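# Lower the bush-filled basket into the tank with a hook

## Task

Using the hook, get the basket into the tank so that it stands upright on the tank floor, with all the steel bushes still inside it and motionless; it must stay that way without the robot holding anything in place at the end.

## Robot and tools

Robot and tool: a single six-joint arm carries a rigid steel hook in place of a gripper. The hook has no motor and no sensor, so no call has a number for it and no result reports it. A load stays on the hook only through its shape, gravity and friction. The hook is a J cut from 12 mm plate (thickness along the tool point's x axis, 30 mm wide in section). The shank runs along +z, curves in a half circle toward -y, and the tip returns 40 mm along -z. The mouth between shank and tip faces -z and measures 51 mm at the tip's end, so with +z pointing straight down the mouth opens upward. The bowl accepts a bar running along x up to 40 mm thick. The load comes off if the mouth faces down or if the tip slides out from under the bar. A flat block about 9 cm long projects from the last joint's axis toward the hook's -y and rotates with it; keep it clear of things.

Tool point: the centre of the hook's round bowl, mid-thickness. The bowl bottom lies 22 mm from it along +z; the tip's end is 40 mm along -z.

Scene frame: origin on the table top straight beneath the arm's base, +z up, +y to the left when facing along +x. The base itself may be slightly tilted with respect to the table. Reported positions can be off, more so when the arm reaches far.

execute_actions takes "actions", a list holding zero or one item, plus optional "pictures" (true/false; images come by default). An empty list just reports the state. A wait item is {"steps": N} with N from 1 to 300; it sends nothing new and returns once N control steps have elapsed since the previous result (time spent composing the reply counts toward them). A motion item is {"rows": [...], "steps": N} with N from 1 to 15 (default 15); each control step lasts 1/30 s. There is one arm, so each row is a single list of 6 numbers: dx, dy, dz, rx, ry, rz, each in [-1, 1]. A scale of 1.0 equals 0.6 m for dx, dy, dz and 180 degrees for the rotation part; rx, ry, rz form one rotation vector. Each row is an offset, not a pose: it is expressed in the tool point's own axes and measured from the tool point pose in the most recent result that showed it (before any such result exists, or for later calls within the same reply, from where the arm is when the action begins). Every row is counted from that same reference, not from the row before. Up to 15 rows; one row is used per step and the final row is held for any remaining steps. All zeros does not mean stay still: it pulls the arm back to the reference pose. A refused call sends nothing.

zoom_image: {"camera": "cam_wrist", "region": [x0, y0, x1, y1]} gives a finer crop of the latest cam_wrist frame; pixels, top-left origin, region no larger than 504 x 504. cam_wrist is 896x504, pinhole with radial distortion, fovy 51.247 deg, K=[[525.416, 0, 445.255], [0, 525.416, 249.499], [0, 0, 1]], D=[0.287003, 0.0127156, 0, 0, 0.0000503088, 0.354336, 0.0233059, 0.000203861].

Call it only when the basket rests on its own in its final state. Ending a reply without any tool call ends everything.

Motion behaviour: each step the commanded pose is limited to 70 mm and 16 degrees from the measured pose, then damped inverse kinematics moves the joints, favouring position over orientation when both cannot be met. The elbow cannot fully straighten. Commands are smoothed and lag about 0.15 s. After an action ends the arm only continues to the last limited pose, so a distant target may need several calls; read the result and send the remainder. The simulation keeps running while you think.

Result lines: the state gives end_effector_position (m), end_effector_quat_wxyz and linear (m/s) and angular (rad/s) velocities in the scene frame. "Hand target" is the pose the controller is currently driving toward. "pose unreachable" means the clearance check (which treats any mount block or post under the base as arm) altered or blocked the command; HELD flags steps where all or part of your row was not applied. Under load the tool point sags below the sent pose and tilts, more for heavier loads; the weight is unknown to the arm, so compare reported and sent poses and correct.

Joint ranges (rad): shoulder pan -6.283 to 6.283, shoulder lift -6.283 to 6.283, elbow -3.142 to 3.142, wrists 1-3 each -6.283 to 6.283. Load limits (N m): shoulder pan 306, shoulder lift 306, elbow 139, wrist 1/2/3 52 each, including the carried weight.

Faults to avoid: reaching a joint's load limit, or 150 N of external force on the arm, hook or load, halts the arm for 10 s, drops the rest of the call, and makes the arm yield. Carrying a load warms the motors (even during pauses); a MOTOR HOT warning appears from 70 °C and at 85 °C brakes engage until cooled (OVER-TEMPERATURE FAULT). Heat partly persists into the next scene. Occasionally something briefly shoves a loose object. Do not drop, slam, spill the bushes, hit hard or push things off the table; anything leaving the table means failure. Move smoothly and efficiently.

Each tool is called after "Call:" by a JSON object that holds its "api" and its "payload", one argument or row to a line.

## Session

Call:
{"api": "execute_actions", "payload": {
  "actions": []
}}

Scene clock: 0.00 s of 6000.00 s.
end_effector_position=(+0.5316, +0.2613, +0.1355) end_effector_quat_wxyz=(+0.286, +0.806, -0.492, +0.163) end_effector_velocity=(-0.000, +0.001, +0.001) end_effector_angular_velocity=(+0.001, -0.001, -0.000)
Joint positions: [ 3.613 -0.6    1.931 -1.577 -2.613 -2.258]
Joint velocities: [ 0.001 -0.    -0.    -0.     0.001  0.   ]
Motor temperatures (°C, as the motors report them): [30 30 27 35 33 34]
Hand target: +0.532, +0.261, +0.135; +0.286, +0.806, -0.492, +0.163

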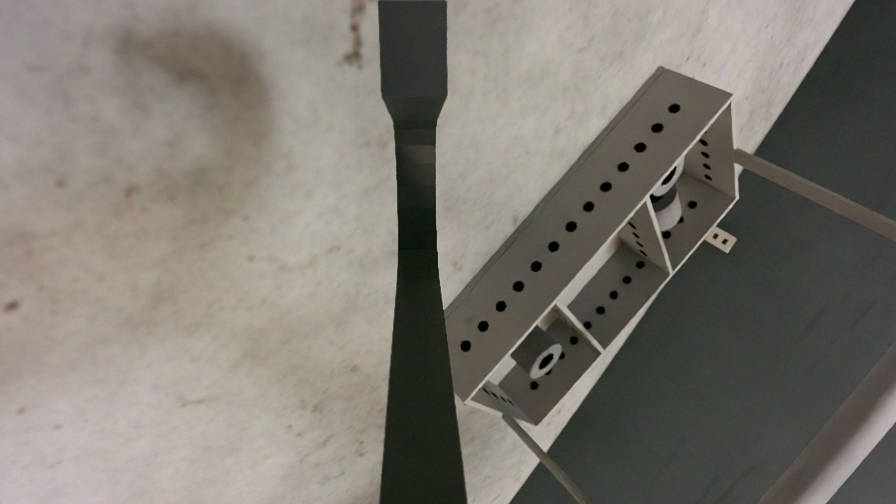

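Call:
{"api": "execute_actions", "payload": {
  "actions": [
    {"rows":[[0.317,0.176,-0.457,0,0,0]]}
  ]
}}

Call:
{"api": "execute_actions", "payload": {
  "actions": [
    {"rows":[[0.2,0.11,-0.29,0.1035,-0.187,0]]}
  ]
}}

Call:
{"api": "execute_actions", "payload": {
  "actions": [
    {"steps":15}
  ]
}}

Scene clock: 7.93 s of 6000.00 s.
end_effector_position=(+0.5323, +0.2616, +0.3256) end_effector_quat_wxyz=(+0.281, +0.808, -0.492, +0.163) end_effector_velocity=(-0.002, -0.002, +0.399) end_effector_angular_velocity=(+0.002, -0.001, +0.001)
Joint positions: [ 3.77  -0.752  1.777 -1.238 -2.464 -2.211]
Joint velocities: [ 0.291 -0.216 -0.43   0.718  0.283  0.095]
Motor temperatures (°C, as the motors report them): [30 30 27 35 33 34]
Hand target: +0.530, +0.260, +0.380; +0.281, +0.808, -0.492, +0.163
Off the commanded pose: 0.160 m, 1 deg; position clipped at the last step of the last action.
Steps of this call (steps 1 to 90: nothing new was sent; then 4.43 s passed at rest; steps 91 to 105: all 15 steps of this action). Readings (end_effector_position):
91: (+0.5315, +0.2613, +0.1375)
92: (+0.5305, +0.2612, +0.1502)
94: (+0.5321, +0.2616, +0.1783)
98: (+0.5323, +0.2618, +0.2316)
105: the state above

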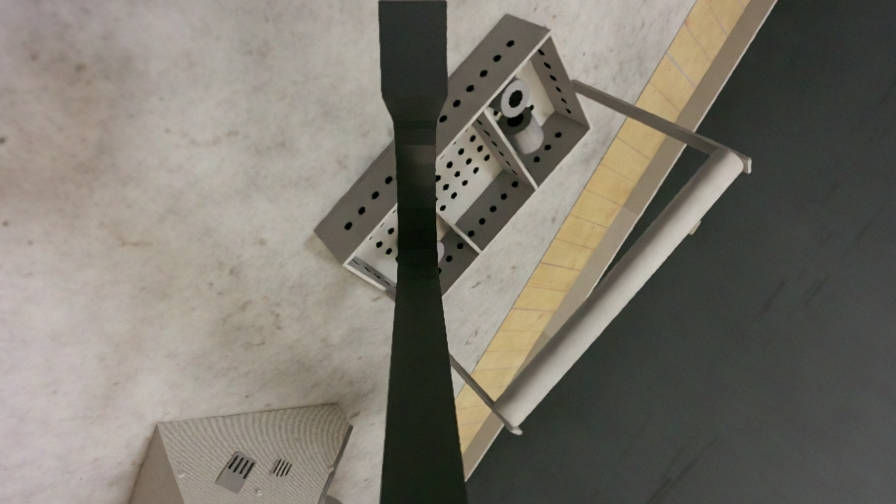

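Scene clock: 8.43 s of 6000.00 s.
end_effector_position=(+0.5333, +0.2610, +0.5207) end_effector_quat_wxyz=(+0.034, +0.852, -0.522, +0.024) end_effector_velocity=(-0.008, -0.004, +0.216) end_effector_angular_velocity=(+0.695, -0.007, +0.048)
Joint positions: [ 3.832 -1.096  1.799 -1.633 -2.188 -2.684]
Joint velocities: [ 0.013 -0.331 -0.013 -0.339  0.415 -0.43 ]
Motor temperatures (°C, as the motors report them): [30 30 27 35 33 34]
Hand target: +0.532, +0.260, +0.548; -0.004, +0.855, -0.519, +0.003
Off the commanded pose: 0.026 m, 5 deg.
Steps of this call (steps 1 to 15: all 15 steps of this action). Readings (end_effector_position):
1: (+0.5322, +0.2616, +0.3388)
2: (+0.5320, +0.2616, +0.3498)
4: (+0.5324, +0.2620, +0.3742)
8: (+0.5339, +0.2622, +0.4308)
15: the state above

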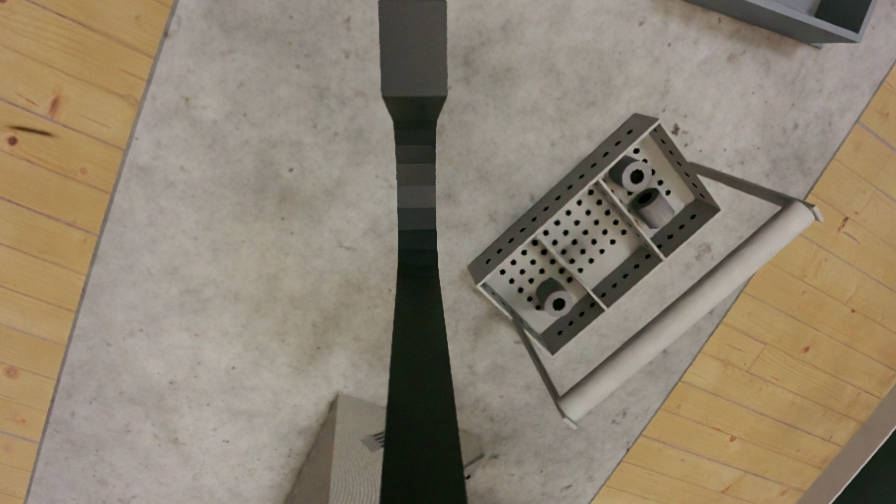

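Scene clock: 8.93 s of 6000.00 s.
end_effector_position=(+0.5323, +0.2605, +0.5473) end_effector_quat_wxyz=(-0.003, +0.855, -0.519, +0.003) end_effector_velocity=(-0.000, -0.000, +0.004) end_effector_angular_velocity=(+0.013, -0.001, -0.000)
Joint positions: [ 3.833 -1.136  1.797 -1.674 -2.137 -2.736]
Joint velocities: [ 0.001 -0.006 -0.001 -0.005  0.008 -0.006]
Motor temperatures (°C, as the motors report them): [30 30 27 35 33 34]
Hand target: +0.532, +0.260, +0.548; -0.004, +0.855, -0.519, +0.003
Off the commanded pose: 0.001 m, 0 deg.
Steps of this call (steps 1 to 15: nothing new was sent). Readings (end_effector_position):
1: (+0.5330, +0.2609, +0.5271)
2: (+0.5328, +0.2608, +0.5319)
4: (+0.5326, +0.2607, +0.5386)
8: (+0.5324, +0.2606, +0.5447)
15: the state above

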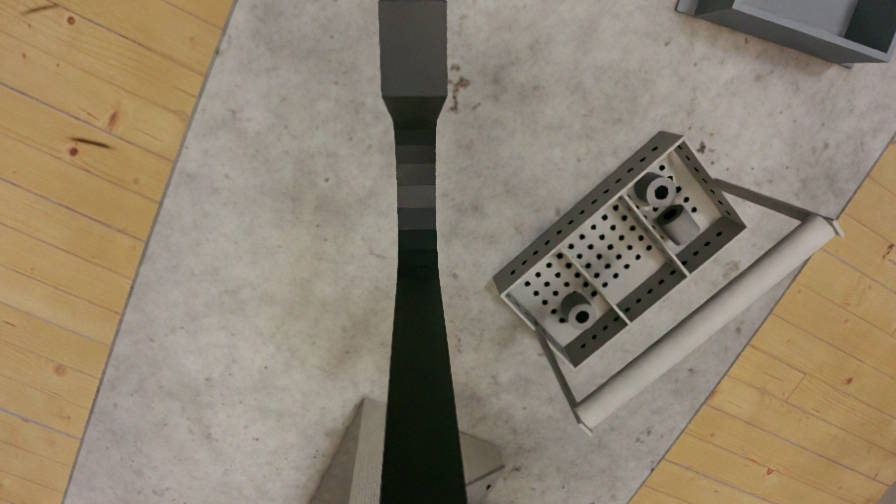

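Call:
{"api": "execute_actions", "payload": {
  "actions": [
    {"rows":[[0.36,0.275,0,0,0,-0.22]]}
  ],
  "pictures": false
}}

Call:
{"api": "execute_actions", "payload": {
  "actions": [
    {"steps":25}
  ]
}}

Scene clock: 18.07 s of 6000.00 s.
end_effector_position=(+0.5028, +0.0924, +0.5458) end_effector_quat_wxyz=(+0.010, +0.970, -0.242, +0.003) end_effector_velocity=(-0.063, -0.373, -0.002) end_effector_angular_velocity=(+0.080, -0.007, +0.626)
Joint positions: [ 3.711 -1.407  1.922 -1.573 -2.211 -3.451]
Joint velocities: [-0.306 -0.636  0.256  0.092 -0.106 -1.011]
Motor temperatures (°C, as the motors report them): [30 30 27 35 33 34]
Hand target: +0.493, +0.044, +0.545; +0.005, +0.979, -0.204, +0.004
Off the commanded pose: 0.101 m, 5 deg; position clipped at the last step of the last action.
Steps of this call (steps 1 to 90: nothing new was sent; then 5.63 s passed at rest; steps 91 to 105: all 15 steps of this action). Readings (end_effector_position):
91: (+0.5323, +0.2597, +0.5481)
92: (+0.5311, +0.2542, +0.5479)
94: (+0.5273, +0.2315, +0.5476)
98: (+0.5183, +0.1806, +0.5468)
105: the state above

Scene clock: 18.90 s of 6000.00 s.
end_effector_position=(+0.4927, +0.0438, +0.5446) end_effector_quat_wxyz=(+0.005, +0.979, -0.204, +0.004) end_effector_velocity=(-0.000, -0.001, +0.000) end_effector_angular_velocity=(-0.000, -0.001, +0.002)
Joint positions: [ 3.671 -1.491  1.956 -1.561 -2.225 -3.58 ]
Joint velocities: [ 0.    -0.001  0.     0.001 -0.001 -0.002]
Motor temperatures (°C, as the motors report them): [30 30 27 35 33 34]
Hand target: +0.493, +0.044, +0.545; +0.005, +0.979, -0.204, +0.004
Off the commanded pose: 0.052 m, 1 deg; position clipped at the last step of the last action.
Steps of this call (steps 1 to 25: nothing new was sent). Readings (end_effector_position):
1: (+0.5007, +0.0803, +0.5457)
2: (+0.4991, +0.0710, +0.5458)
4: (+0.4964, +0.0593, +0.5453)
8: (+0.4939, +0.0488, +0.5448)
25: the state above

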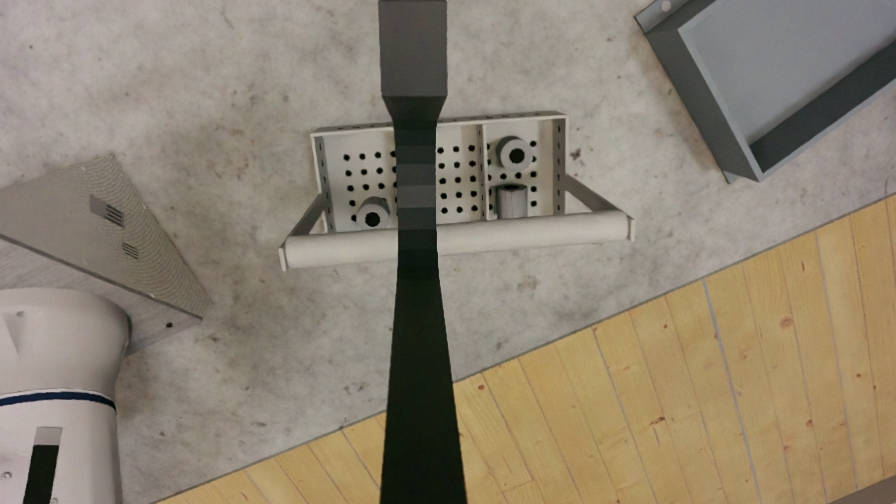

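Call:
{"api": "execute_actions", "payload": {
  "actions": [
    {"rows":[[0.33,0,0,0,0,-0.025]]}
  ],
  "pictures": false
}}

Call:
{"api": "execute_actions", "payload": {
  "actions": [
    {"steps":20}
  ]
}}

Call:
{"api": "execute_actions", "payload": {
  "actions": [
    {"rows":[[0.2,-0.2,0,0,0,0]]}
  ],
  "pictures": false
}}

Call:
{"api": "execute_actions", "payload": {
  "actions": [
    {"steps":20}
  ]
}}

Scene clock: 23.83 s of 6000.00 s.
end_effector_position=(+0.6518, -0.0287, +0.5457) end_effector_quat_wxyz=(+0.006, +0.986, -0.168, +0.004) end_effector_velocity=(+0.172, -0.057, -0.000) end_effector_angular_velocity=(+0.007, +0.005, +0.035)
Joint positions: [ 3.503 -1.387  1.759 -1.593 -2.294 -3.852]
Joint velocities: [-0.139  0.16  -0.251 -0.024 -0.039 -0.209]
Motor temperatures (°C, as the motors report them): [30 30 27 35 33 34]
Hand target: +0.673, -0.036, +0.546; +0.005, +0.986, -0.166, +0.004
Off the commanded pose: 0.023 m, 0 deg.
Steps of this call (steps 1 to 90: nothing new was sent; then 1.43 s passed at rest; steps 91 to 105: all 15 steps of this action). Readings (end_effector_position):
91: (+0.4939, +0.0430, +0.5444)
92: (+0.5035, +0.0382, +0.5442)
94: (+0.5293, +0.0257, +0.5451)
98: (+0.5775, +0.0028, +0.5453)
105: the state above

Scene clock: 24.50 s of 6000.00 s.
end_effector_position=(+0.6728, -0.0360, +0.5459) end_effector_quat_wxyz=(+0.005, +0.986, -0.166, +0.004) end_effector_velocity=(+0.000, +0.000, -0.000) end_effector_angular_velocity=(-0.000, +0.001, +0.002)
Joint positions: [ 3.486 -1.368  1.728 -1.596 -2.299 -3.877]
Joint velocities: [-0.     0.001 -0.001  0.001  0.    -0.002]
Motor temperatures (°C, as the motors report them): [30 30 27 35 33 34]
Hand target: +0.673, -0.036, +0.546; +0.005, +0.986, -0.166, +0.004
Off the commanded pose: 0.002 m, 0 deg.
Steps of this call (steps 1 to 20: nothing new was sent). Readings (end_effector_position):
1: (+0.6569, -0.0304, +0.5458)
2: (+0.6608, -0.0317, +0.5458)
4: (+0.6660, -0.0335, +0.5459)
8: (+0.6706, -0.0352, +0.5459)
20: the state above

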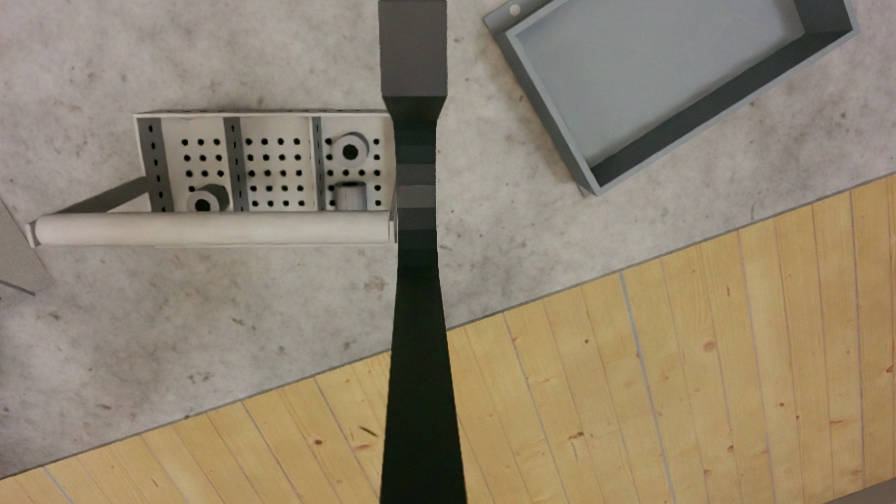

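Scene clock: 25.00 s of 6000.00 s.
end_effector_position=(+0.8114, +0.0317, +0.5449) end_effector_quat_wxyz=(+0.005, +0.986, -0.166, +0.005) end_effector_velocity=(+0.110, +0.050, +0.004) end_effector_angular_velocity=(-0.006, +0.012, +0.007)
Joint positions: [ 3.48  -1.12   1.477 -1.602 -2.301 -3.888]
Joint velocities: [-0.004  0.203 -0.248  0.06  -0.     0.   ]
Motor temperatures (°C, as the motors report them): [30 30 27 35 33 34]
Hand target: +0.825, +0.038, +0.545; +0.005, +0.986, -0.166, +0.004
Off the commanded pose: 0.016 m, 0 deg.
Steps of this call (steps 1 to 15: all 15 steps of this action). Readings (end_effector_position):
1: (+0.6742, -0.0353, +0.5459)
2: (+0.6838, -0.0311, +0.5465)
4: (+0.7073, -0.0188, +0.5450)
8: (+0.7530, +0.0037, +0.5445)
15: the state above

Scene clock: 25.67 s of 6000.00 s.
end_effector_position=(+0.8248, +0.0378, +0.5455) end_effector_quat_wxyz=(+0.005, +0.986, -0.166, +0.004) end_effector_velocity=(+0.000, +0.000, +0.000) end_effector_angular_velocity=(-0.001, -0.001, +0.001)
Joint positions: [ 3.479 -1.095  1.446 -1.594 -2.301 -3.887]
Joint velocities: [ 0.001  0.001 -0.001  0.    -0.001 -0.   ]
Motor temperatures (°C, as the motors report them): [30 30 27 35 33 34]
Hand target: +0.825, +0.038, +0.545; +0.005, +0.986, -0.166, +0.004
Off the commanded pose: 0.001 m, 0 deg.
Steps of this call (steps 1 to 20: nothing new was sent). Readings (end_effector_position):
1: (+0.8146, +0.0331, +0.5451)
2: (+0.8171, +0.0343, +0.5452)
4: (+0.8204, +0.0358, +0.5454)
8: (+0.8234, +0.0371, +0.5455)
20: the state above

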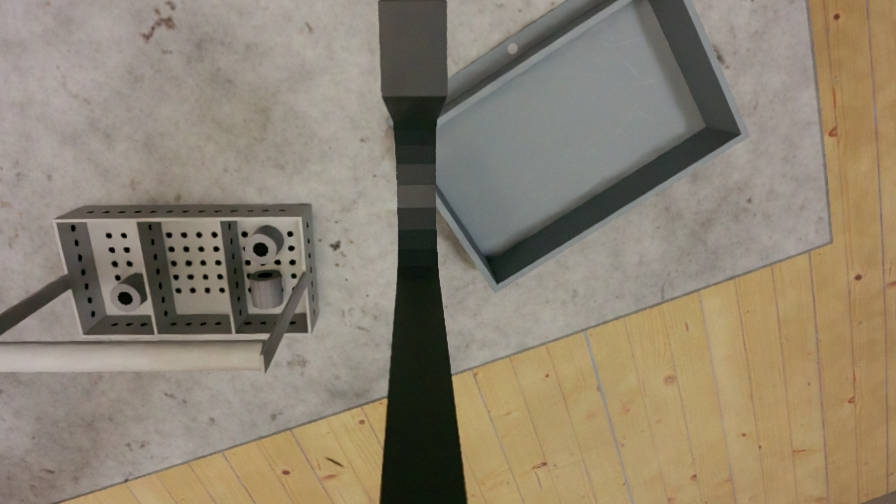

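Call:
{"api": "execute_actions", "payload": {
  "actions": [
    {"rows":[[-0.44,0.49,0.15,0,0,0]]}
  ],
  "pictures": false
}}

Call:
{"api": "execute_actions", "payload": {
  "actions": [
    {"rows":[[-0.235,0.262,0.1,0,0,0]]}
  ],
  "pictures": false
}}

Call:
{"api": "execute_actions", "payload": {
  "actions": [
    {"steps":20}
  ]
}}

Scene clock: 35.40 s of 6000.00 s.
end_effector_position=(+0.6720, -0.0442, +0.5022) end_effector_quat_wxyz=(+0.007, +0.986, -0.166, +0.001) end_effector_velocity=(-0.322, -0.173, -0.087) end_effector_angular_velocity=(+0.003, -0.008, -0.001)
Joint positions: [ 3.442 -1.381  1.798 -1.684 -2.313 -3.929]
Joint velocities: [-0.096 -0.622  0.674 -0.147 -0.029 -0.131]
Motor temperatures (°C, as the motors report them): [30 30 27 35 33 34]
Hand target: +0.629, -0.066, +0.489; +0.007, +0.986, -0.166, +0.001
Off the commanded pose: 0.227 m, 0 deg; position clipped at the last step of the last action.
Steps of this call (steps 1 to 90: nothing new was sent; then 6.23 s passed at rest; steps 91 to 105: all 15 steps of this action). Readings (end_effector_position):
91: (+0.8237, +0.0370, +0.5452)
92: (+0.8150, +0.0327, +0.5422)
94: (+0.7922, +0.0201, +0.5362)
98: (+0.7484, -0.0033, +0.5236)
105: the state above

Scene clock: 35.90 s of 6000.00 s.
end_effector_position=(+0.5154, -0.1288, +0.4501) end_effector_quat_wxyz=(+0.009, +0.986, -0.167, -0.000) end_effector_velocity=(-0.207, -0.126, -0.055) end_effector_angular_velocity=(+0.008, -0.017, -0.004)
Joint positions: [ 3.369 -1.699  2.103 -1.73  -2.334 -4.02 ]
Joint velocities: [-0.131 -0.485  0.353 -0.015 -0.03  -0.189]
Motor temperatures (°C, as the motors report them): [30 30 27 35 33 34]
Hand target: +0.490, -0.143, +0.443; +0.008, +0.986, -0.166, +0.000
Off the commanded pose: 0.034 m, 0 deg.
Steps of this call (steps 1 to 15: all 15 steps of this action). Readings (end_effector_position):
1: (+0.6611, -0.0501, +0.4990)
2: (+0.6504, -0.0558, +0.4952)
4: (+0.6289, -0.0670, +0.4875)
8: (+0.5860, -0.0897, +0.4727)
15: the state above

Scene clock: 36.57 s of 6000.00 s.
end_effector_position=(+0.4899, -0.1434, +0.4431) end_effector_quat_wxyz=(+0.008, +0.986, -0.166, +0.000) end_effector_velocity=(-0.001, -0.000, +0.000) end_effector_angular_velocity=(+0.001, -0.001, -0.001)
Joint positions: [ 3.353 -1.758  2.146 -1.732 -2.337 -4.044]
Joint velocities: [ 0.    -0.002  0.001 -0.001  0.     0.   ]
Motor temperatures (°C, as the motors report them): [30 30 27 35 33 34]
Hand target: +0.490, -0.143, +0.443; +0.008, +0.986, -0.166, +0.000
Off the commanded pose: 0.005 m, 0 deg.
Steps of this call (steps 1 to 20: nothing new was sent). Readings (end_effector_position):
1: (+0.5092, -0.1326, +0.4485)
2: (+0.5045, -0.1354, +0.4473)
4: (+0.4982, -0.1389, +0.4455)
8: (+0.4926, -0.1420, +0.4438)
20: the state above

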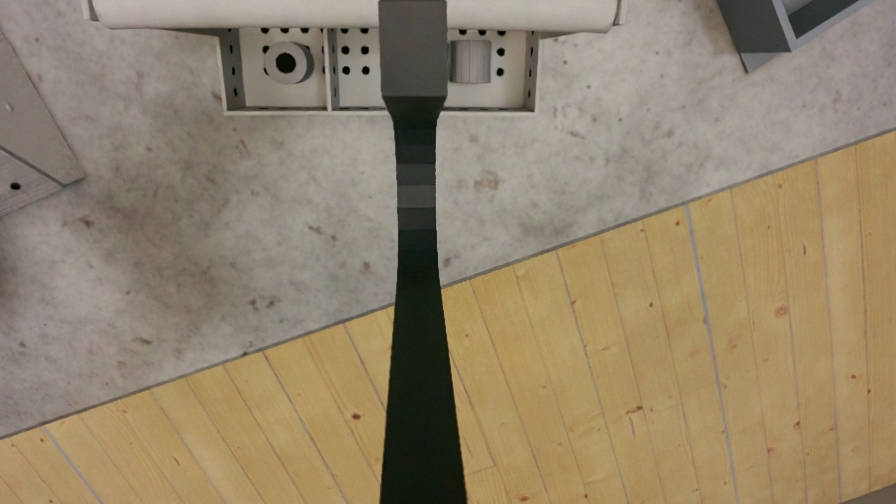

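Call:
{"api": "execute_actions", "payload": {
  "actions": [
    {"rows":[[-0.02,0.03,0.1,0.005,0,0],[-0.02,0.03,0.1,0.005,0,0],[-0.02,0.03,0.1,0.005,0,0],[-0.02,0.03,0.1,0.005,0,0],[-0.02,0.03,0.12,0.005,0,0],[-0.02,0.03,0.15,0.005,0,0],[-0.02,0.034,0.3,0.005,0,0]]}
  ],
  "pictures": false
}}

Call:
{"api": "execute_actions", "payload": {
  "actions": [
    {"rows":[[0,0,0.15,0,0,0]]}
  ]
}}

Scene clock: 40.73 s of 6000.00 s.
end_effector_position=(+0.4671, -0.1601, +0.2920) end_effector_quat_wxyz=(+0.009, +0.985, -0.169, -0.009) end_effector_velocity=(+0.011, -0.021, -0.207) end_effector_angular_velocity=(+0.025, -0.064, +0.008)
Joint positions: [ 3.118 -1.775  2.399 -2.173 -2.361 -4.347]
Joint velocities: [-0.364  0.115  0.31  -0.884  0.015 -0.59 ]
Motor temperatures (°C, as the motors report them): [30 30 27 35 33 34]
Hand target: +0.468, -0.162, +0.267; +0.006, +0.986, -0.168, -0.005
Off the commanded pose: 0.029 m, 2 deg.
Steps of this call (steps 1 to 90: nothing new was sent; then 0.67 s passed at rest; steps 91 to 105: all 15 steps of this action). Readings (end_effector_position):
91: (+0.4894, -0.1439, +0.4414)
92: (+0.4866, -0.1464, +0.4313)
94: (+0.4791, -0.1498, +0.4108)
98: (+0.4733, -0.1547, +0.3729)
105: the state above

Scene clock: 41.23 s of 6000.00 s.
end_effector_position=(+0.4644, -0.1615, +0.2049) end_effector_quat_wxyz=(+0.010, +0.985, -0.170, -0.011) end_effector_velocity=(+0.005, -0.000, -0.022) end_effector_angular_velocity=(+0.006, -0.023, +0.003)
Joint positions: [ 2.98  -1.684  2.509 -2.509 -2.356 -4.539]
Joint velocities: [-0.04   0.035  0.03  -0.136  0.014 -0.081]
Motor temperatures (°C, as the motors report them): [30 30 27 35 33 34]
Hand target: +0.465, -0.161, +0.202; +0.009, +0.985, -0.169, -0.009
Off the commanded pose: 0.003 m, 0 deg.
Steps of this call (steps 1 to 15: all 15 steps of this action). Readings (end_effector_position):
1: (+0.4673, -0.1607, +0.2844)
2: (+0.4659, -0.1611, +0.2718)
4: (+0.4621, -0.1609, +0.2472)
8: (+0.4622, -0.1616, +0.2191)
15: the state above

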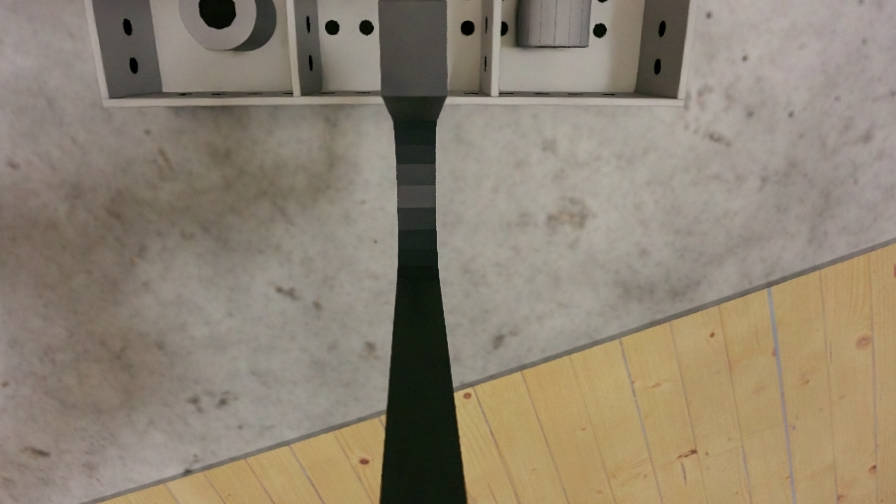

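Call:
{"api": "execute_actions", "payload": {
  "actions": [
    {"rows":[[0.005,-0.01,0.008,0.0074,0.006,0],[0.01,-0.02,0.008,0.0074,0.006,0],[0.015,-0.035,0.008,0.0074,0.006,0],[0.015,-0.05,0.008,0.0074,0.006,0],[0.015,-0.065,0.008,0.0074,0.006,0],[0.015,-0.08,0.008,0.0074,0.006,0],[0.015,-0.095,0.008,0.0074,0.006,0],[0.015,-0.11,0.008,0.0074,0.006,0],[0.015,-0.125,0.008,0.0074,0.006,0],[0.015,-0.14,0.008,0.0074,0.006,0],[0.015,-0.15,0.008,0.0074,0.006,0]]}
  ],
  "pictures": false
}}

Call:
{"api": "execute_actions", "payload": {
  "actions": [
    {"steps":15}
  ]
}}

Scene clock: 47.00 s of 6000.00 s.
end_effector_position=(+0.4976, -0.0901, +0.1987) end_effector_quat_wxyz=(-0.001, +0.986, -0.169, +0.001) end_effector_velocity=(+0.039, +0.082, -0.005) end_effector_angular_velocity=(-0.005, +0.001, -0.006)
Joint positions: [ 3.078 -1.525  2.482 -2.578 -2.344 -4.427]
Joint velocities: [ 0.122  0.193 -0.065 -0.009 -0.011  0.178]
Motor temperatures (°C, as the motors report them): [30 30 27 35 33 34]
Hand target: +0.502, -0.080, +0.198; -0.000, +0.986, -0.170, +0.001
Off the commanded pose: 0.012 m, 0 deg.
Steps of this call (steps 1 to 90: nothing new was sent; then 2.27 s passed at rest; steps 91 to 105: all 15 steps of this action). Readings (end_effector_position):
91: (+0.4651, -0.1612, +0.2021)
92: (+0.4663, -0.1601, +0.2017)
94: (+0.4704, -0.1545, +0.2006)
98: (+0.4814, -0.1317, +0.1999)
105: the state above

Scene clock: 47.50 s of 6000.00 s.
end_effector_position=(+0.5023, -0.0802, +0.1981) end_effector_quat_wxyz=(-0.000, +0.986, -0.170, +0.001) end_effector_velocity=(+0.000, +0.001, -0.000) end_effector_angular_velocity=(-0.001, +0.001, -0.001)
Joint positions: [ 3.093 -1.502  2.474 -2.578 -2.346 -4.406]
Joint velocities: [ 0.002  0.003 -0.001  0.    -0.002  0.004]
Motor temperatures (°C, as the motors report them): [30 30 27 35 33 34]
Hand target: +0.502, -0.080, +0.198; -0.000, +0.986, -0.170, +0.001
Off the commanded pose: 0.001 m, 0 deg.
Steps of this call (steps 1 to 15: nothing new was sent). Readings (end_effector_position):
1: (+0.4987, -0.0876, +0.1985)
2: (+0.4997, -0.0858, +0.1984)
4: (+0.5009, -0.0834, +0.1983)
8: (+0.5020, -0.0812, +0.1982)
15: the state above

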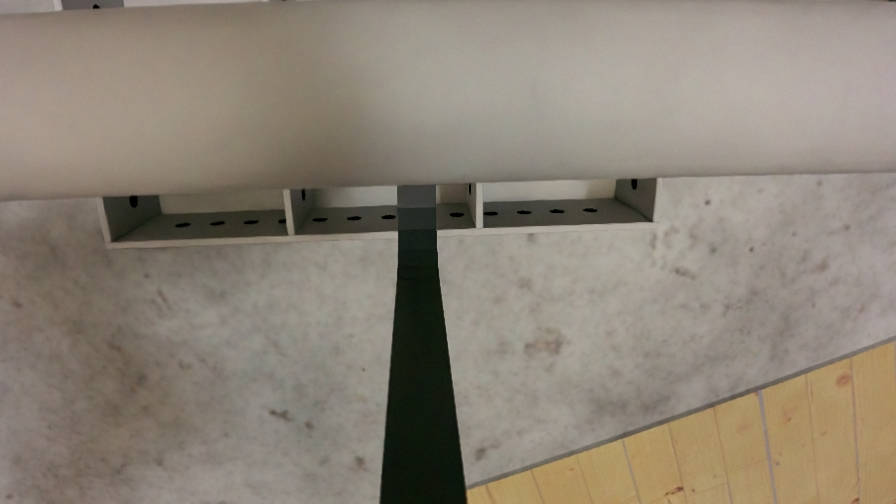

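Call:
{"api": "execute_actions", "payload": {
  "actions": [
    {"rows":[[0,0,0.025,0,0,0],[0,0,0.025,0,0,0],[0,0,0.025,0,0,0],[0,0,0.025,0,0,0],[0,0,0.025,0,0,0],[0,-0.02,0.025,0,0,-0.01],[0,-0.04,0.025,0,0,-0.01],[0,-0.053,0.025,0,0,-0.01]]}
  ],
  "pictures": false
}}

Call:
{"api": "execute_actions", "payload": {
  "actions": [
    {"steps":12}
  ]
}}

Scene clock: 51.93 s of 6000.00 s.
end_effector_position=(+0.5116, -0.0535, +0.1836) end_effector_quat_wxyz=(-0.001, +0.988, -0.155, +0.001) end_effector_velocity=(+0.011, +0.027, -0.003) end_effector_angular_velocity=(-0.002, -0.001, +0.021)
Joint positions: [ 3.11  -1.424  2.467 -2.631 -2.346 -4.41 ]
Joint velocities: [ 0.035  0.062 -0.022 -0.007 -0.002  0.028]
Motor temperatures (°C, as the motors report them): [30 30 27 35 33 34]
Hand target: +0.513, -0.050, +0.183; -0.000, +0.988, -0.154, +0.001
Off the commanded pose: 0.004 m, 0 deg.
Steps of this call (steps 1 to 90: nothing new was sent; then 0.93 s passed at rest; steps 91 to 105: all 15 steps of this action). Readings (end_effector_position):
91: (+0.5025, -0.0801, +0.1977)
92: (+0.5030, -0.0803, +0.1948)
94: (+0.5023, -0.0802, +0.1897)
98: (+0.5045, -0.0721, +0.1852)
105: the state above

Scene clock: 52.33 s of 6000.00 s.
end_effector_position=(+0.5129, -0.0504, +0.1832) end_effector_quat_wxyz=(-0.000, +0.988, -0.154, +0.001) end_effector_velocity=(+0.001, +0.000, -0.001) end_effector_angular_velocity=(-0.000, +0.002, -0.001)
Joint positions: [ 3.114 -1.417  2.464 -2.632 -2.346 -4.406]
Joint velocities: [-0.002  0.003 -0.001 -0.002 -0.    -0.   ]
Motor temperatures (°C, as the motors report them): [30 30 27 35 33 34]
Hand target: +0.513, -0.050, +0.183; -0.000, +0.988, -0.154, +0.001
Off the commanded pose: 0.000 m, 0 deg.
Steps of this call (steps 1 to 12: nothing new was sent). Readings (end_effector_position):
1: (+0.5119, -0.0527, +0.1835)
2: (+0.5122, -0.0521, +0.1834)
4: (+0.5125, -0.0513, +0.1833)
8: (+0.5128, -0.0506, +0.1832)
12: the state above

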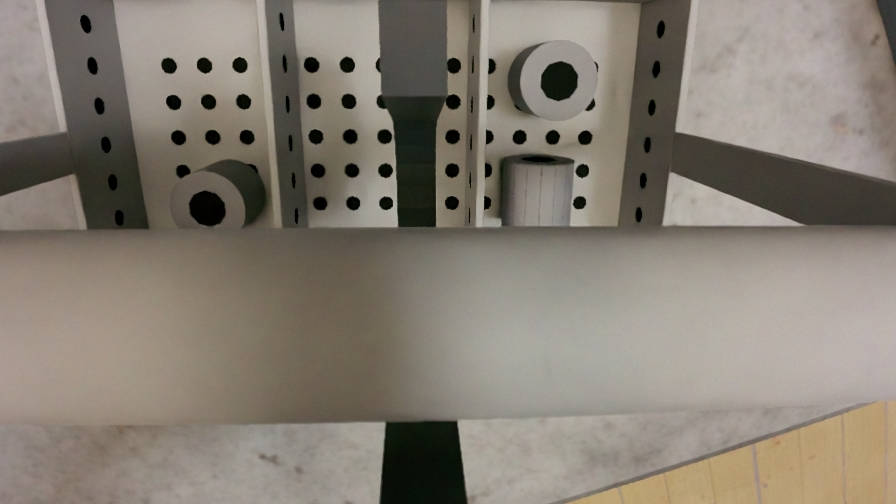

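Well placed. Raise.

Call:
{"api": "execute_actions", "payload": {
  "actions": [
    {"rows":[[0,0,-0.02,0,0,0],[0,0,-0.04,0,0,0],[0,0,-0.06,0,0,0],[0,0,-0.08,0,0,0],[0,0,-0.1,0,0,0],[0,0,-0.115,0,0,0]]}
  ]
}}

Call:
{"api": "execute_actions", "payload": {
  "actions": [
    {"rows":[[0,0,-0.01,0,0,0],[0,0,-0.014,0,0,0],[0,0,-0.018,0,0,0],[0,0,-0.022,0,0,0],[0,0,-0.026,0,0,0],[0,0,-0.03,0,0,0],[0,0,-0.035,0,0,0],[0,0,-0.04,0,0,0],[0,0,-0.045,0,0,0],[0,0,-0.05,0,0,0],[0,0,-0.055,0,0,0],[0,0,-0.06,0,0,0]]}
  ],
  "pictures": false
}}

Call:
{"api": "execute_actions", "payload": {
  "actions": [
    {"steps":25}
  ]
}}

Scene clock: 59.73 s of 6000.00 s.
end_effector_position=(+0.5129, -0.0505, +0.2487) end_effector_quat_wxyz=(-0.001, +0.988, -0.154, +0.002) end_effector_velocity=(-0.001, +0.000, +0.027) end_effector_angular_velocity=(-0.004, +0.020, -0.000)
Joint positions: [ 3.205 -1.51   2.4   -2.391 -2.343 -4.284]
Joint velocities: [ 0.038 -0.028 -0.043  0.137  0.001  0.074]
Motor temperatures (°C, as the motors report them): [30 30 27 35 33 34]
Hand target: +0.513, -0.050, +0.252; -0.001, +0.988, -0.154, +0.001
Off the commanded pose: 0.003 m, 0 deg.
Steps of this call (steps 1 to 90: nothing new was sent; then 3.90 s passed at rest; steps 91 to 105: all 15 steps of this action). Readings (end_effector_position):
91: (+0.5130, -0.0503, +0.1836)
92: (+0.5129, -0.0502, +0.1865)
94: (+0.5131, -0.0504, +0.1984)
98: (+0.5134, -0.0506, +0.2300)
105: the state above

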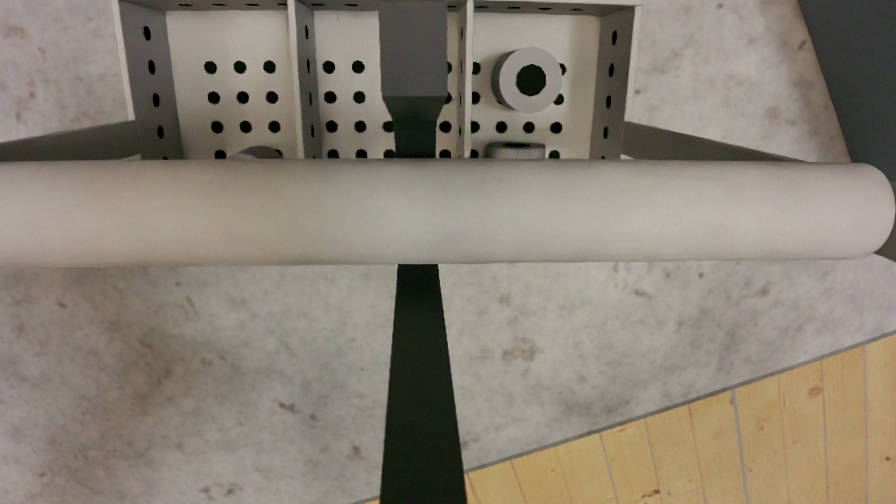

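Scene clock: 60.23 s of 6000.00 s.
end_effector_position=(+0.5129, -0.0506, +0.2797) end_effector_quat_wxyz=(-0.001, +0.988, -0.154, +0.003) end_effector_velocity=(-0.002, +0.000, +0.039) end_effector_angular_velocity=(-0.002, +0.008, +0.000)
Joint positions: [ 3.246 -1.543  2.364 -2.283 -2.339 -4.228]
Joint velocities: [ 0.053 -0.037 -0.051  0.15   0.005  0.081]
Motor temperatures (°C, as the motors report them): [30 30 27 35 33 34]
Hand target: +0.513, -0.051, +0.285; -0.001, +0.988, -0.154, +0.002
Off the commanded pose: 0.005 m, 0 deg.
Steps of this call (steps 1 to 15: all 15 steps of this action). Readings (end_effector_position):
1: (+0.5129, -0.0505, +0.2496)
2: (+0.5129, -0.0505, +0.2509)
4: (+0.5129, -0.0505, +0.2542)
8: (+0.5126, -0.0504, +0.2624)
15: the state above

Scene clock: 61.07 s of 6000.00 s.
end_effector_position=(+0.5128, -0.0506, +0.2846) end_effector_quat_wxyz=(-0.001, +0.988, -0.154, +0.002) end_effector_velocity=(+0.001, -0.001, +0.001) end_effector_angular_velocity=(-0.001, -0.003, -0.003)
Joint positions: [ 3.252 -1.547  2.358 -2.265 -2.339 -4.218]
Joint velocities: [ 0.001 -0.002 -0.    -0.001 -0.001  0.001]
Motor temperatures (°C, as the motors report them): [30 30 27 35 33 34]
Hand target: +0.513, -0.051, +0.285; -0.001, +0.988, -0.154, +0.002
Off the commanded pose: 0.000 m, 0 deg.
Steps of this call (steps 1 to 25: nothing new was sent). Readings (end_effector_position):
1: (+0.5129, -0.0506, +0.2809)
2: (+0.5129, -0.0506, +0.2818)
4: (+0.5128, -0.0506, +0.2830)
8: (+0.5128, -0.0506, +0.2841)
25: the state above

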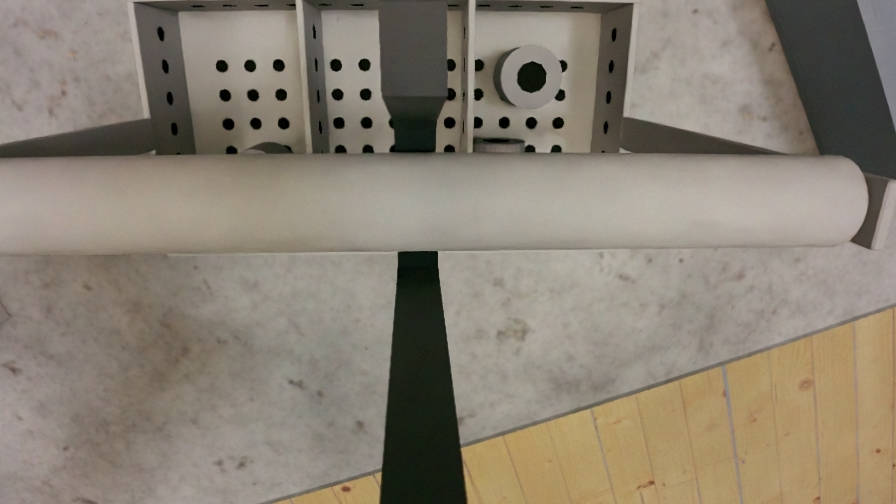

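Call:
{"api": "execute_actions", "payload": {
  "actions": [
    {"rows":[[0,0,-0.005,0,0,-0.002],[0,0,-0.012,0,0,-0.005],[0,0,-0.022,0,0,-0.008],[0,0,-0.035,0,0,-0.012],[0,0,-0.05,0,0,-0.016],[0,0,-0.065,0,0,-0.02],[0,0,-0.08,0,0,-0.024],[0,0,-0.095,0,0,-0.028],[0,0,-0.11,0,0,-0.032],[0,0,-0.125,0,0,-0.036],[0,0,-0.14,0,0,-0.04],[0,0,-0.155,0,0,-0.044],[0,0,-0.17,0,0,-0.048],[0,0,-0.18,0,0,-0.052],[0,0,-0.19,0,0,-0.056]]}
  ],
  "pictures": false
}}

Call:
{"api": "execute_actions", "payload": {
  "actions": [
    {"rows":[[0.002,0,-0.05,0,0,-0.02],[0.004,0,-0.05,0,0,-0.024],[0.007,0,-0.05,0,0,-0.028],[0.01,0,-0.05,0,0,-0.032],[0.014,0,-0.05,0,0,-0.036],[0.018,0,-0.05,0,0,-0.04],[0.023,0,-0.05,0,0,-0.044],[0.028,0,-0.05,0,0,-0.048],[0.034,0,-0.05,0,0,-0.052],[0.04,0,-0.05,0,0,-0.056],[0.047,0,-0.05,0,0,-0.06],[0.054,0,-0.05,0,0,-0.064],[0.061,0,-0.05,0,0,-0.068],[0.068,0,-0.05,0,0,-0.072],[0.075,0,-0.05,0,0,-0.076]]}
  ]
}}

Call:
{"api": "execute_actions", "payload": {
  "actions": [
    {"rows":[[0.035,0,0,0,0,-0.02],[0.043,0,0,0,0,-0.024],[0.052,0,0,0,0,-0.028],[0.061,0,0,0,0,-0.032],[0.071,0,0,0,0,-0.036],[0.081,0,0,0,0,-0.04],[0.092,0,0,0,0,-0.044],[0.103,0,0,0,0,-0.048],[0.115,0,0,0,0,-0.052],[0.127,0,0,0,0,-0.056],[0.139,0,0,0,0,-0.06],[0.151,0,0,0,0,-0.064],[0.163,0,0,0,0,-0.068],[0.175,0,0,0,0,-0.072],[0.187,0,0,0,0,-0.076]]}
  ],
  "pictures": false
}}

Call:
{"api": "execute_actions", "payload": {
  "actions": [
    {"rows":[[0.06,0.012,0,0,0,-0.02],[0.072,0.014,0,0,0,-0.02],[0.084,0.017,0,0,0,-0.02],[0.096,0.019,0,0,0,-0.02],[0.108,0.022,0,0,0,-0.02],[0.12,0.024,0,0,0,-0.02],[0.132,0.026,0,0,0,-0.02],[0.144,0.029,0,0,0,-0.02],[0.156,0.031,0,0,0,-0.02],[0.168,0.034,0,0,0,-0.02],[0.18,0.036,0,0,0,-0.02],[0.192,0.038,0,0,0,-0.02],[0.204,0.041,0,0,0,-0.02],[0.216,0.043,0,0,0,-0.02],[0.228,0.046,0,0,0,-0.02]]}
  ],
  "pictures": false
}}

Call:
{"api": "execute_actions", "payload": {
  "actions": [
    {"rows":[[0.06,0.015,0,0,0,0],[0.072,0.018,0,0,0,0],[0.084,0.021,0,0,0,0],[0.096,0.024,0,0,0,0],[0.108,0.027,0,0,0,0],[0.12,0.03,0,0,0,0],[0.132,0.033,0,0,0,0],[0.144,0.036,0,0,0,0],[0.156,0.039,0,0,0,0],[0.168,0.042,0,0,0,0],[0.18,0.045,0,0,0,0],[0.192,0.048,0,0,0,0],[0.204,0.051,0,0,0,0],[0.216,0.054,0,0,0,0],[0.228,0.057,0,0,0,0]]}
  ],
  "pictures": false
}}

Call:
{"api": "execute_actions", "payload": {
  "actions": [
    {"rows":[[0.06,0.015,0,0,0,0],[0.072,0.018,0,0,0,0],[0.084,0.021,0,0,0,0],[0.095,0.024,0,0,0,0],[0.106,0.027,0,0,0,0],[0.116,0.029,0,0,0,0],[0.126,0.032,0,0,0,0],[0.136,0.034,0,0,0,0],[0.145,0.036,0,0,0,0],[0.154,0.038,0,0,0,0],[0.162,0.04,0,0,0,0],[0.17,0.042,0,0,0,0],[0.177,0.044,0,0,0,0],[0.184,0.046,0,0,0,0],[0.191,0.048,0,0,0,0]]}
  ],
  "pictures": false
}}

Call:
{"api": "execute_actions", "payload": {
  "actions": [
    {"rows":[[0.037,0.009,0,0,0,0],[0.043,0.011,0,0,0,0],[0.049,0.012,0,0,0,0],[0.054,0.013,0,0,0,0],[0.059,0.015,0,0,0,0],[0.064,0.016,0,0,0,0],[0.068,0.017,0,0,0,0],[0.072,0.018,0,0,0,0],[0.075,0.019,0,0,0,0],[0.078,0.019,0,0,0,0],[0.081,0.02,0,0,0,0],[0.083,0.021,0,0,0,0],[0.085,0.021,0,0,0,0]]}
  ],
  "pictures": false
}}

Call:
{"api": "execute_actions", "payload": {
  "actions": [
    {"steps":25}
  ]
}}

Scene clock: 81.80 s of 6000.00 s.
end_effector_position=(+0.5128, -0.0512, +0.3675) end_effector_quat_wxyz=(-0.003, +0.996, -0.091, +0.006) end_effector_velocity=(-0.001, -0.001, +0.227) end_effector_angular_velocity=(-0.001, -0.006, +0.356)
Joint positions: [ 3.354 -1.599  2.243 -2.017 -2.322 -4.215]
Joint velocities: [ 0.269 -0.076 -0.349  0.663  0.055 -0.   ]
Motor temperatures (°C, as the motors report them): [30 30 27 35 33 34]
Hand target: +0.512, -0.052, +0.397; -0.003, +0.998, -0.067, +0.006
Off the commanded pose: 0.031 m, 3 deg.
Steps of this call (steps 1 to 607: nothing new was sent; steps 608 to 622: all 15 steps of this action). Readings (end_effector_position):
608: (+0.5128, -0.0506, +0.2847)
609: (+0.5125, -0.0505, +0.2852)
611: (+0.5126, -0.0506, +0.2898)
615: (+0.5129, -0.0507, +0.3118)
622: the state above

Scene clock: 82.30 s of 6000.00 s.
end_effector_position=(+0.5413, -0.0568, +0.3974) end_effector_quat_wxyz=(-0.002, +1.000, +0.003, +0.006) end_effector_velocity=(+0.111, -0.021, +0.006) end_effector_angular_velocity=(-0.006, -0.003, +0.361)
Joint positions: [ 3.368 -1.563  2.149 -1.944 -2.32  -4.383]
Joint velocities: [-0.069  0.154 -0.184 -0.034 -0.016 -0.453]
Motor temperatures (°C, as the motors report them): [30 30 27 35 33 34]
Hand target: +0.556, -0.060, +0.398; -0.001, +1.000, +0.027, +0.006
Off the commanded pose: 0.016 m, 3 deg.
Steps of this call (steps 1 to 15: all 15 steps of this action). Readings (end_effector_position):
1: (+0.5128, -0.0512, +0.3746)
2: (+0.5132, -0.0514, +0.3802)
4: (+0.5142, -0.0517, +0.3874)
8: (+0.5202, -0.0527, +0.3943)
15: the state above

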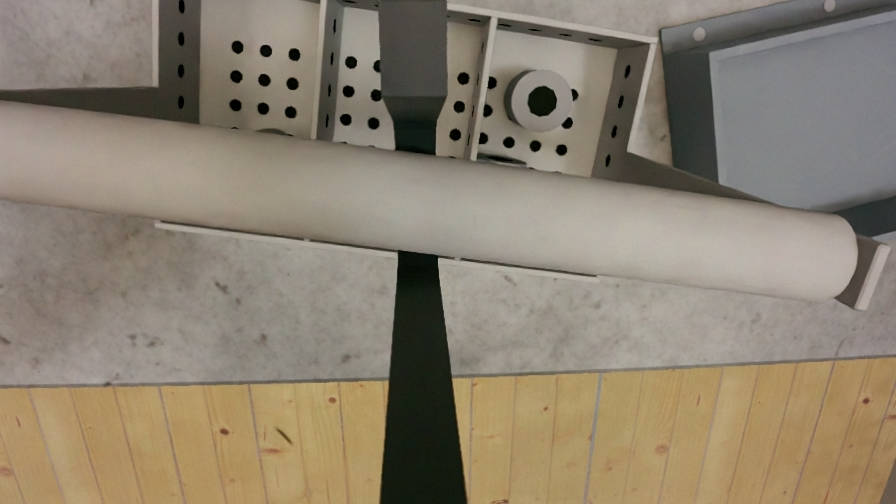

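Scene clock: 82.80 s of 6000.00 s.
end_effector_position=(+0.6242, -0.0569, +0.3985) end_effector_quat_wxyz=(-0.000, +0.995, +0.096, +0.006) end_effector_velocity=(+0.204, +0.000, +0.002) end_effector_angular_velocity=(-0.003, -0.002, +0.369)
Joint positions: [ 3.337 -1.434  2.012 -1.963 -2.328 -4.609]
Joint velocities: [-0.066  0.306 -0.348 -0.02  -0.011 -0.459]
Motor temperatures (°C, as the motors report them): [30 30 27 35 33 34]
Hand target: +0.651, -0.057, +0.398; -0.000, +0.993, +0.120, +0.006
Off the commanded pose: 0.029 m, 3 deg.
Steps of this call (steps 1 to 15: all 15 steps of this action). Readings (end_effector_position):
1: (+0.5451, -0.0574, +0.3975)
2: (+0.5494, -0.0574, +0.3976)
4: (+0.5582, -0.0571, +0.3976)
8: (+0.5790, -0.0570, +0.3979)
15: the state above

Scene clock: 83.30 s of 6000.00 s.
end_effector_position=(+0.7326, -0.0582, +0.3998) end_effector_quat_wxyz=(-0.000, +0.992, +0.126, +0.007) end_effector_velocity=(+0.216, -0.001, +0.002) end_effector_angular_velocity=(+0.001, -0.001, +0.010)
Joint positions: [ 3.307 -1.284  1.823 -1.955 -2.333 -4.713]
Joint velocities: [-0.052  0.293 -0.394  0.051 -0.007 -0.082]
Motor temperatures (°C, as the motors report them): [30 30 27 35 33 34]
Hand target: +0.761, -0.059, +0.400; -0.000, +0.992, +0.127, +0.007
Off the commanded pose: 0.031 m, 0 deg.
Steps of this call (steps 1 to 15: all 15 steps of this action). Readings (end_effector_position):
1: (+0.6311, -0.0570, +0.3986)
2: (+0.6381, -0.0571, +0.3987)
4: (+0.6524, -0.0574, +0.3989)
8: (+0.6815, -0.0578, +0.3993)
15: the state above

Scene clock: 83.80 s of 6000.00 s.
end_effector_position=(+0.8419, -0.0579, +0.4013) end_effector_quat_wxyz=(-0.000, +0.992, +0.126, +0.008) end_effector_velocity=(+0.218, +0.003, +0.001) end_effector_angular_velocity=(+0.000, -0.001, +0.003)
Joint positions: [ 3.285 -1.135  1.612 -1.916 -2.336 -4.745]
Joint velocities: [-0.038  0.303 -0.452  0.111 -0.005 -0.056]
Motor temperatures (°C, as the motors report them): [30 30 27 35 33 34]
Hand target: +0.871, -0.058, +0.401; -0.000, +0.992, +0.126, +0.008
Off the commanded pose: 0.032 m, 0 deg.
Steps of this call (steps 1 to 15: all 15 steps of this action). Readings (end_effector_position):
1: (+0.7398, -0.0583, +0.3999)
2: (+0.7469, -0.0584, +0.4000)
4: (+0.7612, -0.0584, +0.4002)
8: (+0.7903, -0.0583, +0.4006)
15: the state above

Scene clock: 84.30 s of 6000.00 s.
end_effector_position=(+0.9390, -0.0574, +0.4027) end_effector_quat_wxyz=(-0.000, +0.992, +0.126, +0.009) end_effector_velocity=(+0.149, +0.000, +0.002) end_effector_angular_velocity=(-0.000, +0.003, +0.002)
Joint positions: [ 3.269 -0.998  1.397 -1.855 -2.338 -4.768]
Joint velocities: [-0.022  0.219 -0.36   0.123 -0.002 -0.03 ]
Motor temperatures (°C, as the motors report them): [30 30 27 35 33 34]
Hand target: +0.959, -0.057, +0.403; -0.000, +0.992, +0.126, +0.009
Off the commanded pose: 0.021 m, 0 deg.
Steps of this call (steps 1 to 15: all 15 steps of this action). Readings (end_effector_position):
1: (+0.8492, -0.0579, +0.4014)
2: (+0.8562, -0.0579, +0.4014)
4: (+0.8704, -0.0580, +0.4017)
8: (+0.8980, -0.0580, +0.4020)
15: the state above

Scene clock: 84.80 s of 6000.00 s.
end_effector_position=(+0.9870, -0.0571, +0.4034) end_effector_quat_wxyz=(-0.000, +0.992, +0.126, +0.009) end_effector_velocity=(+0.036, +0.000, +0.000) end_effector_angular_velocity=(-0.000, +0.005, +0.002)
Joint positions: [ 3.263 -0.927  1.278 -1.815 -2.339 -4.777]
Joint velocities: [-0.005  0.058 -0.099  0.042  0.    -0.004]
Motor temperatures (°C, as the motors report them): [30 30 27 35 33 34]
Hand target: +0.991, -0.057, +0.404; -0.000, +0.992, +0.126, +0.009
Off the commanded pose: 0.005 m, 0 deg.
Steps of this call (steps 1 to 15: all 15 steps of this action). Readings (end_effector_position):
1: (+0.9439, -0.0575, +0.4027)
2: (+0.9482, -0.0574, +0.4028)
4: (+0.9564, -0.0574, +0.4029)
8: (+0.9707, -0.0573, +0.4032)
15: the state above

Scene clock: 85.63 s of 6000.00 s.
end_effector_position=(+0.9915, -0.0570, +0.4035) end_effector_quat_wxyz=(-0.000, +0.992, +0.126, +0.009) end_effector_velocity=(+0.000, +0.000, -0.001) end_effector_angular_velocity=(-0.001, +0.001, +0.001)
Joint positions: [ 3.262 -0.92   1.265 -1.81  -2.339 -4.778]
Joint velocities: [-0.     0.001  0.     0.    -0.001 -0.   ]
Motor temperatures (°C, as the motors report them): [30 30 27 35 33 34]
Hand target: +0.991, -0.057, +0.404; -0.000, +0.992, +0.126, +0.009
Off the commanded pose: 0.000 m, 0 deg.
Steps of this call (steps 1 to 25: nothing new was sent). Readings (end_effector_position):
1: (+0.9881, -0.0570, +0.4035)
2: (+0.9889, -0.0570, +0.4035)
4: (+0.9900, -0.0570, +0.4035)
8: (+0.9910, -0.0570, +0.4035)
25: the state above

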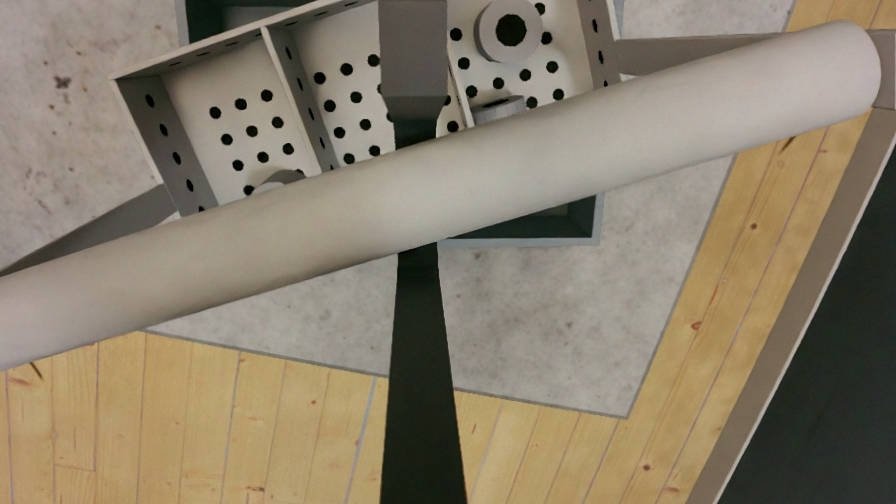

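Yaw is swinging; level the hook, lower a bit and wait.

Call:
{"api": "execute_actions", "payload": {
  "actions": [
    {"rows":[[0,0,0.01,0,-0.002,0],[0,0,0.02,0,-0.004,0],[0,0,0.03,0,-0.006,0],[0,0,0.04,0,-0.006,0],[0,0,0.05,0,-0.006,0]]}
  ]
}}

Call:
{"api": "execute_actions", "payload": {
  "actions": [
    {"steps":30}
  ]
}}

Scene clock: 90.23 s of 6000.00 s.
end_effector_position=(+0.9919, -0.0569, +0.3747) end_effector_quat_wxyz=(+0.001, +0.992, +0.126, -0.000) end_effector_velocity=(+0.000, -0.000, -0.009) end_effector_angular_velocity=(-0.002, +0.003, -0.003)
Joint positions: [ 3.243 -0.907  1.283 -1.833 -2.342 -4.787]
Joint velocities: [-0.006  0.003  0.007 -0.012 -0.002 -0.002]
Motor temperatures (°C, as the motors report them): [30 30 27 35 33 34]
Hand target: +0.992, -0.057, +0.374; +0.001, +0.992, +0.126, -0.000
Off the commanded pose: 0.001 m, 0 deg.
Steps of this call (steps 1 to 123: nothing new was sent; steps 124 to 138: all 15 steps of this action). Readings (end_effector_position):
124: (+0.9915, -0.0569, +0.4034)
125: (+0.9916, -0.0570, +0.4024)
127: (+0.9916, -0.0570, +0.3959)
131: (+0.9916, -0.0568, +0.3810)
138: the state above

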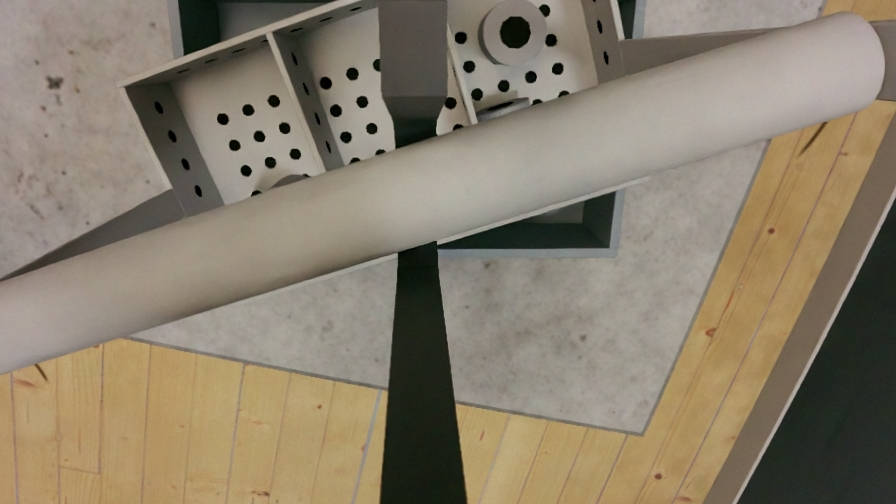

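Scene clock: 91.23 s of 6000.00 s.
end_effector_position=(+0.9920, -0.0569, +0.3736) end_effector_quat_wxyz=(+0.001, +0.992, +0.126, -0.000) end_effector_velocity=(+0.000, -0.001, -0.003) end_effector_angular_velocity=(-0.000, +0.003, +0.002)
Joint positions: [ 3.242 -0.907  1.284 -1.834 -2.342 -4.787]
Joint velocities: [-0.002  0.001  0.    -0.    -0.    -0.002]
Motor temperatures (°C, as the motors report them): [30 30 27 35 33 34]
Hand target: +0.992, -0.057, +0.374; +0.001, +0.992, +0.126, -0.000
Off the commanded pose: 0.000 m, 0 deg.
Steps of this call (steps 1 to 30: nothing new was sent). Readings (end_effector_position):
1: (+0.9919, -0.0569, +0.3744)
2: (+0.9919, -0.0569, +0.3742)
4: (+0.9920, -0.0569, +0.3740)
8: (+0.9920, -0.0569, +0.3737)
30: the state above

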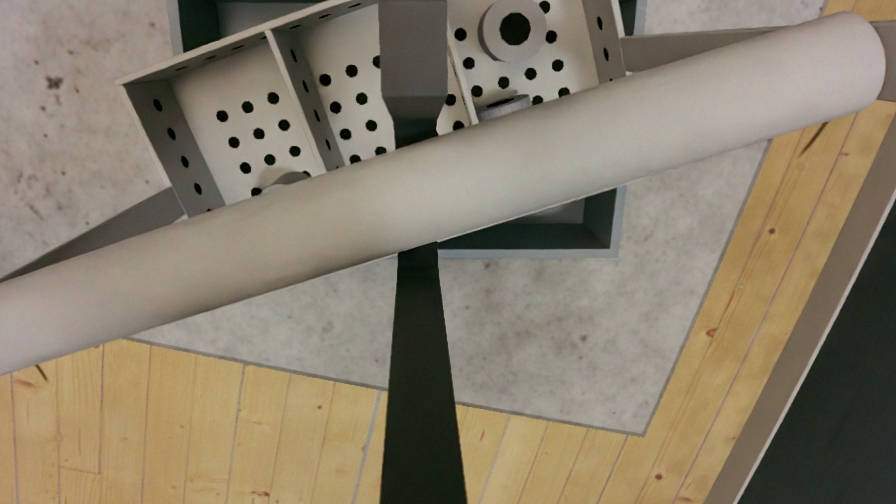

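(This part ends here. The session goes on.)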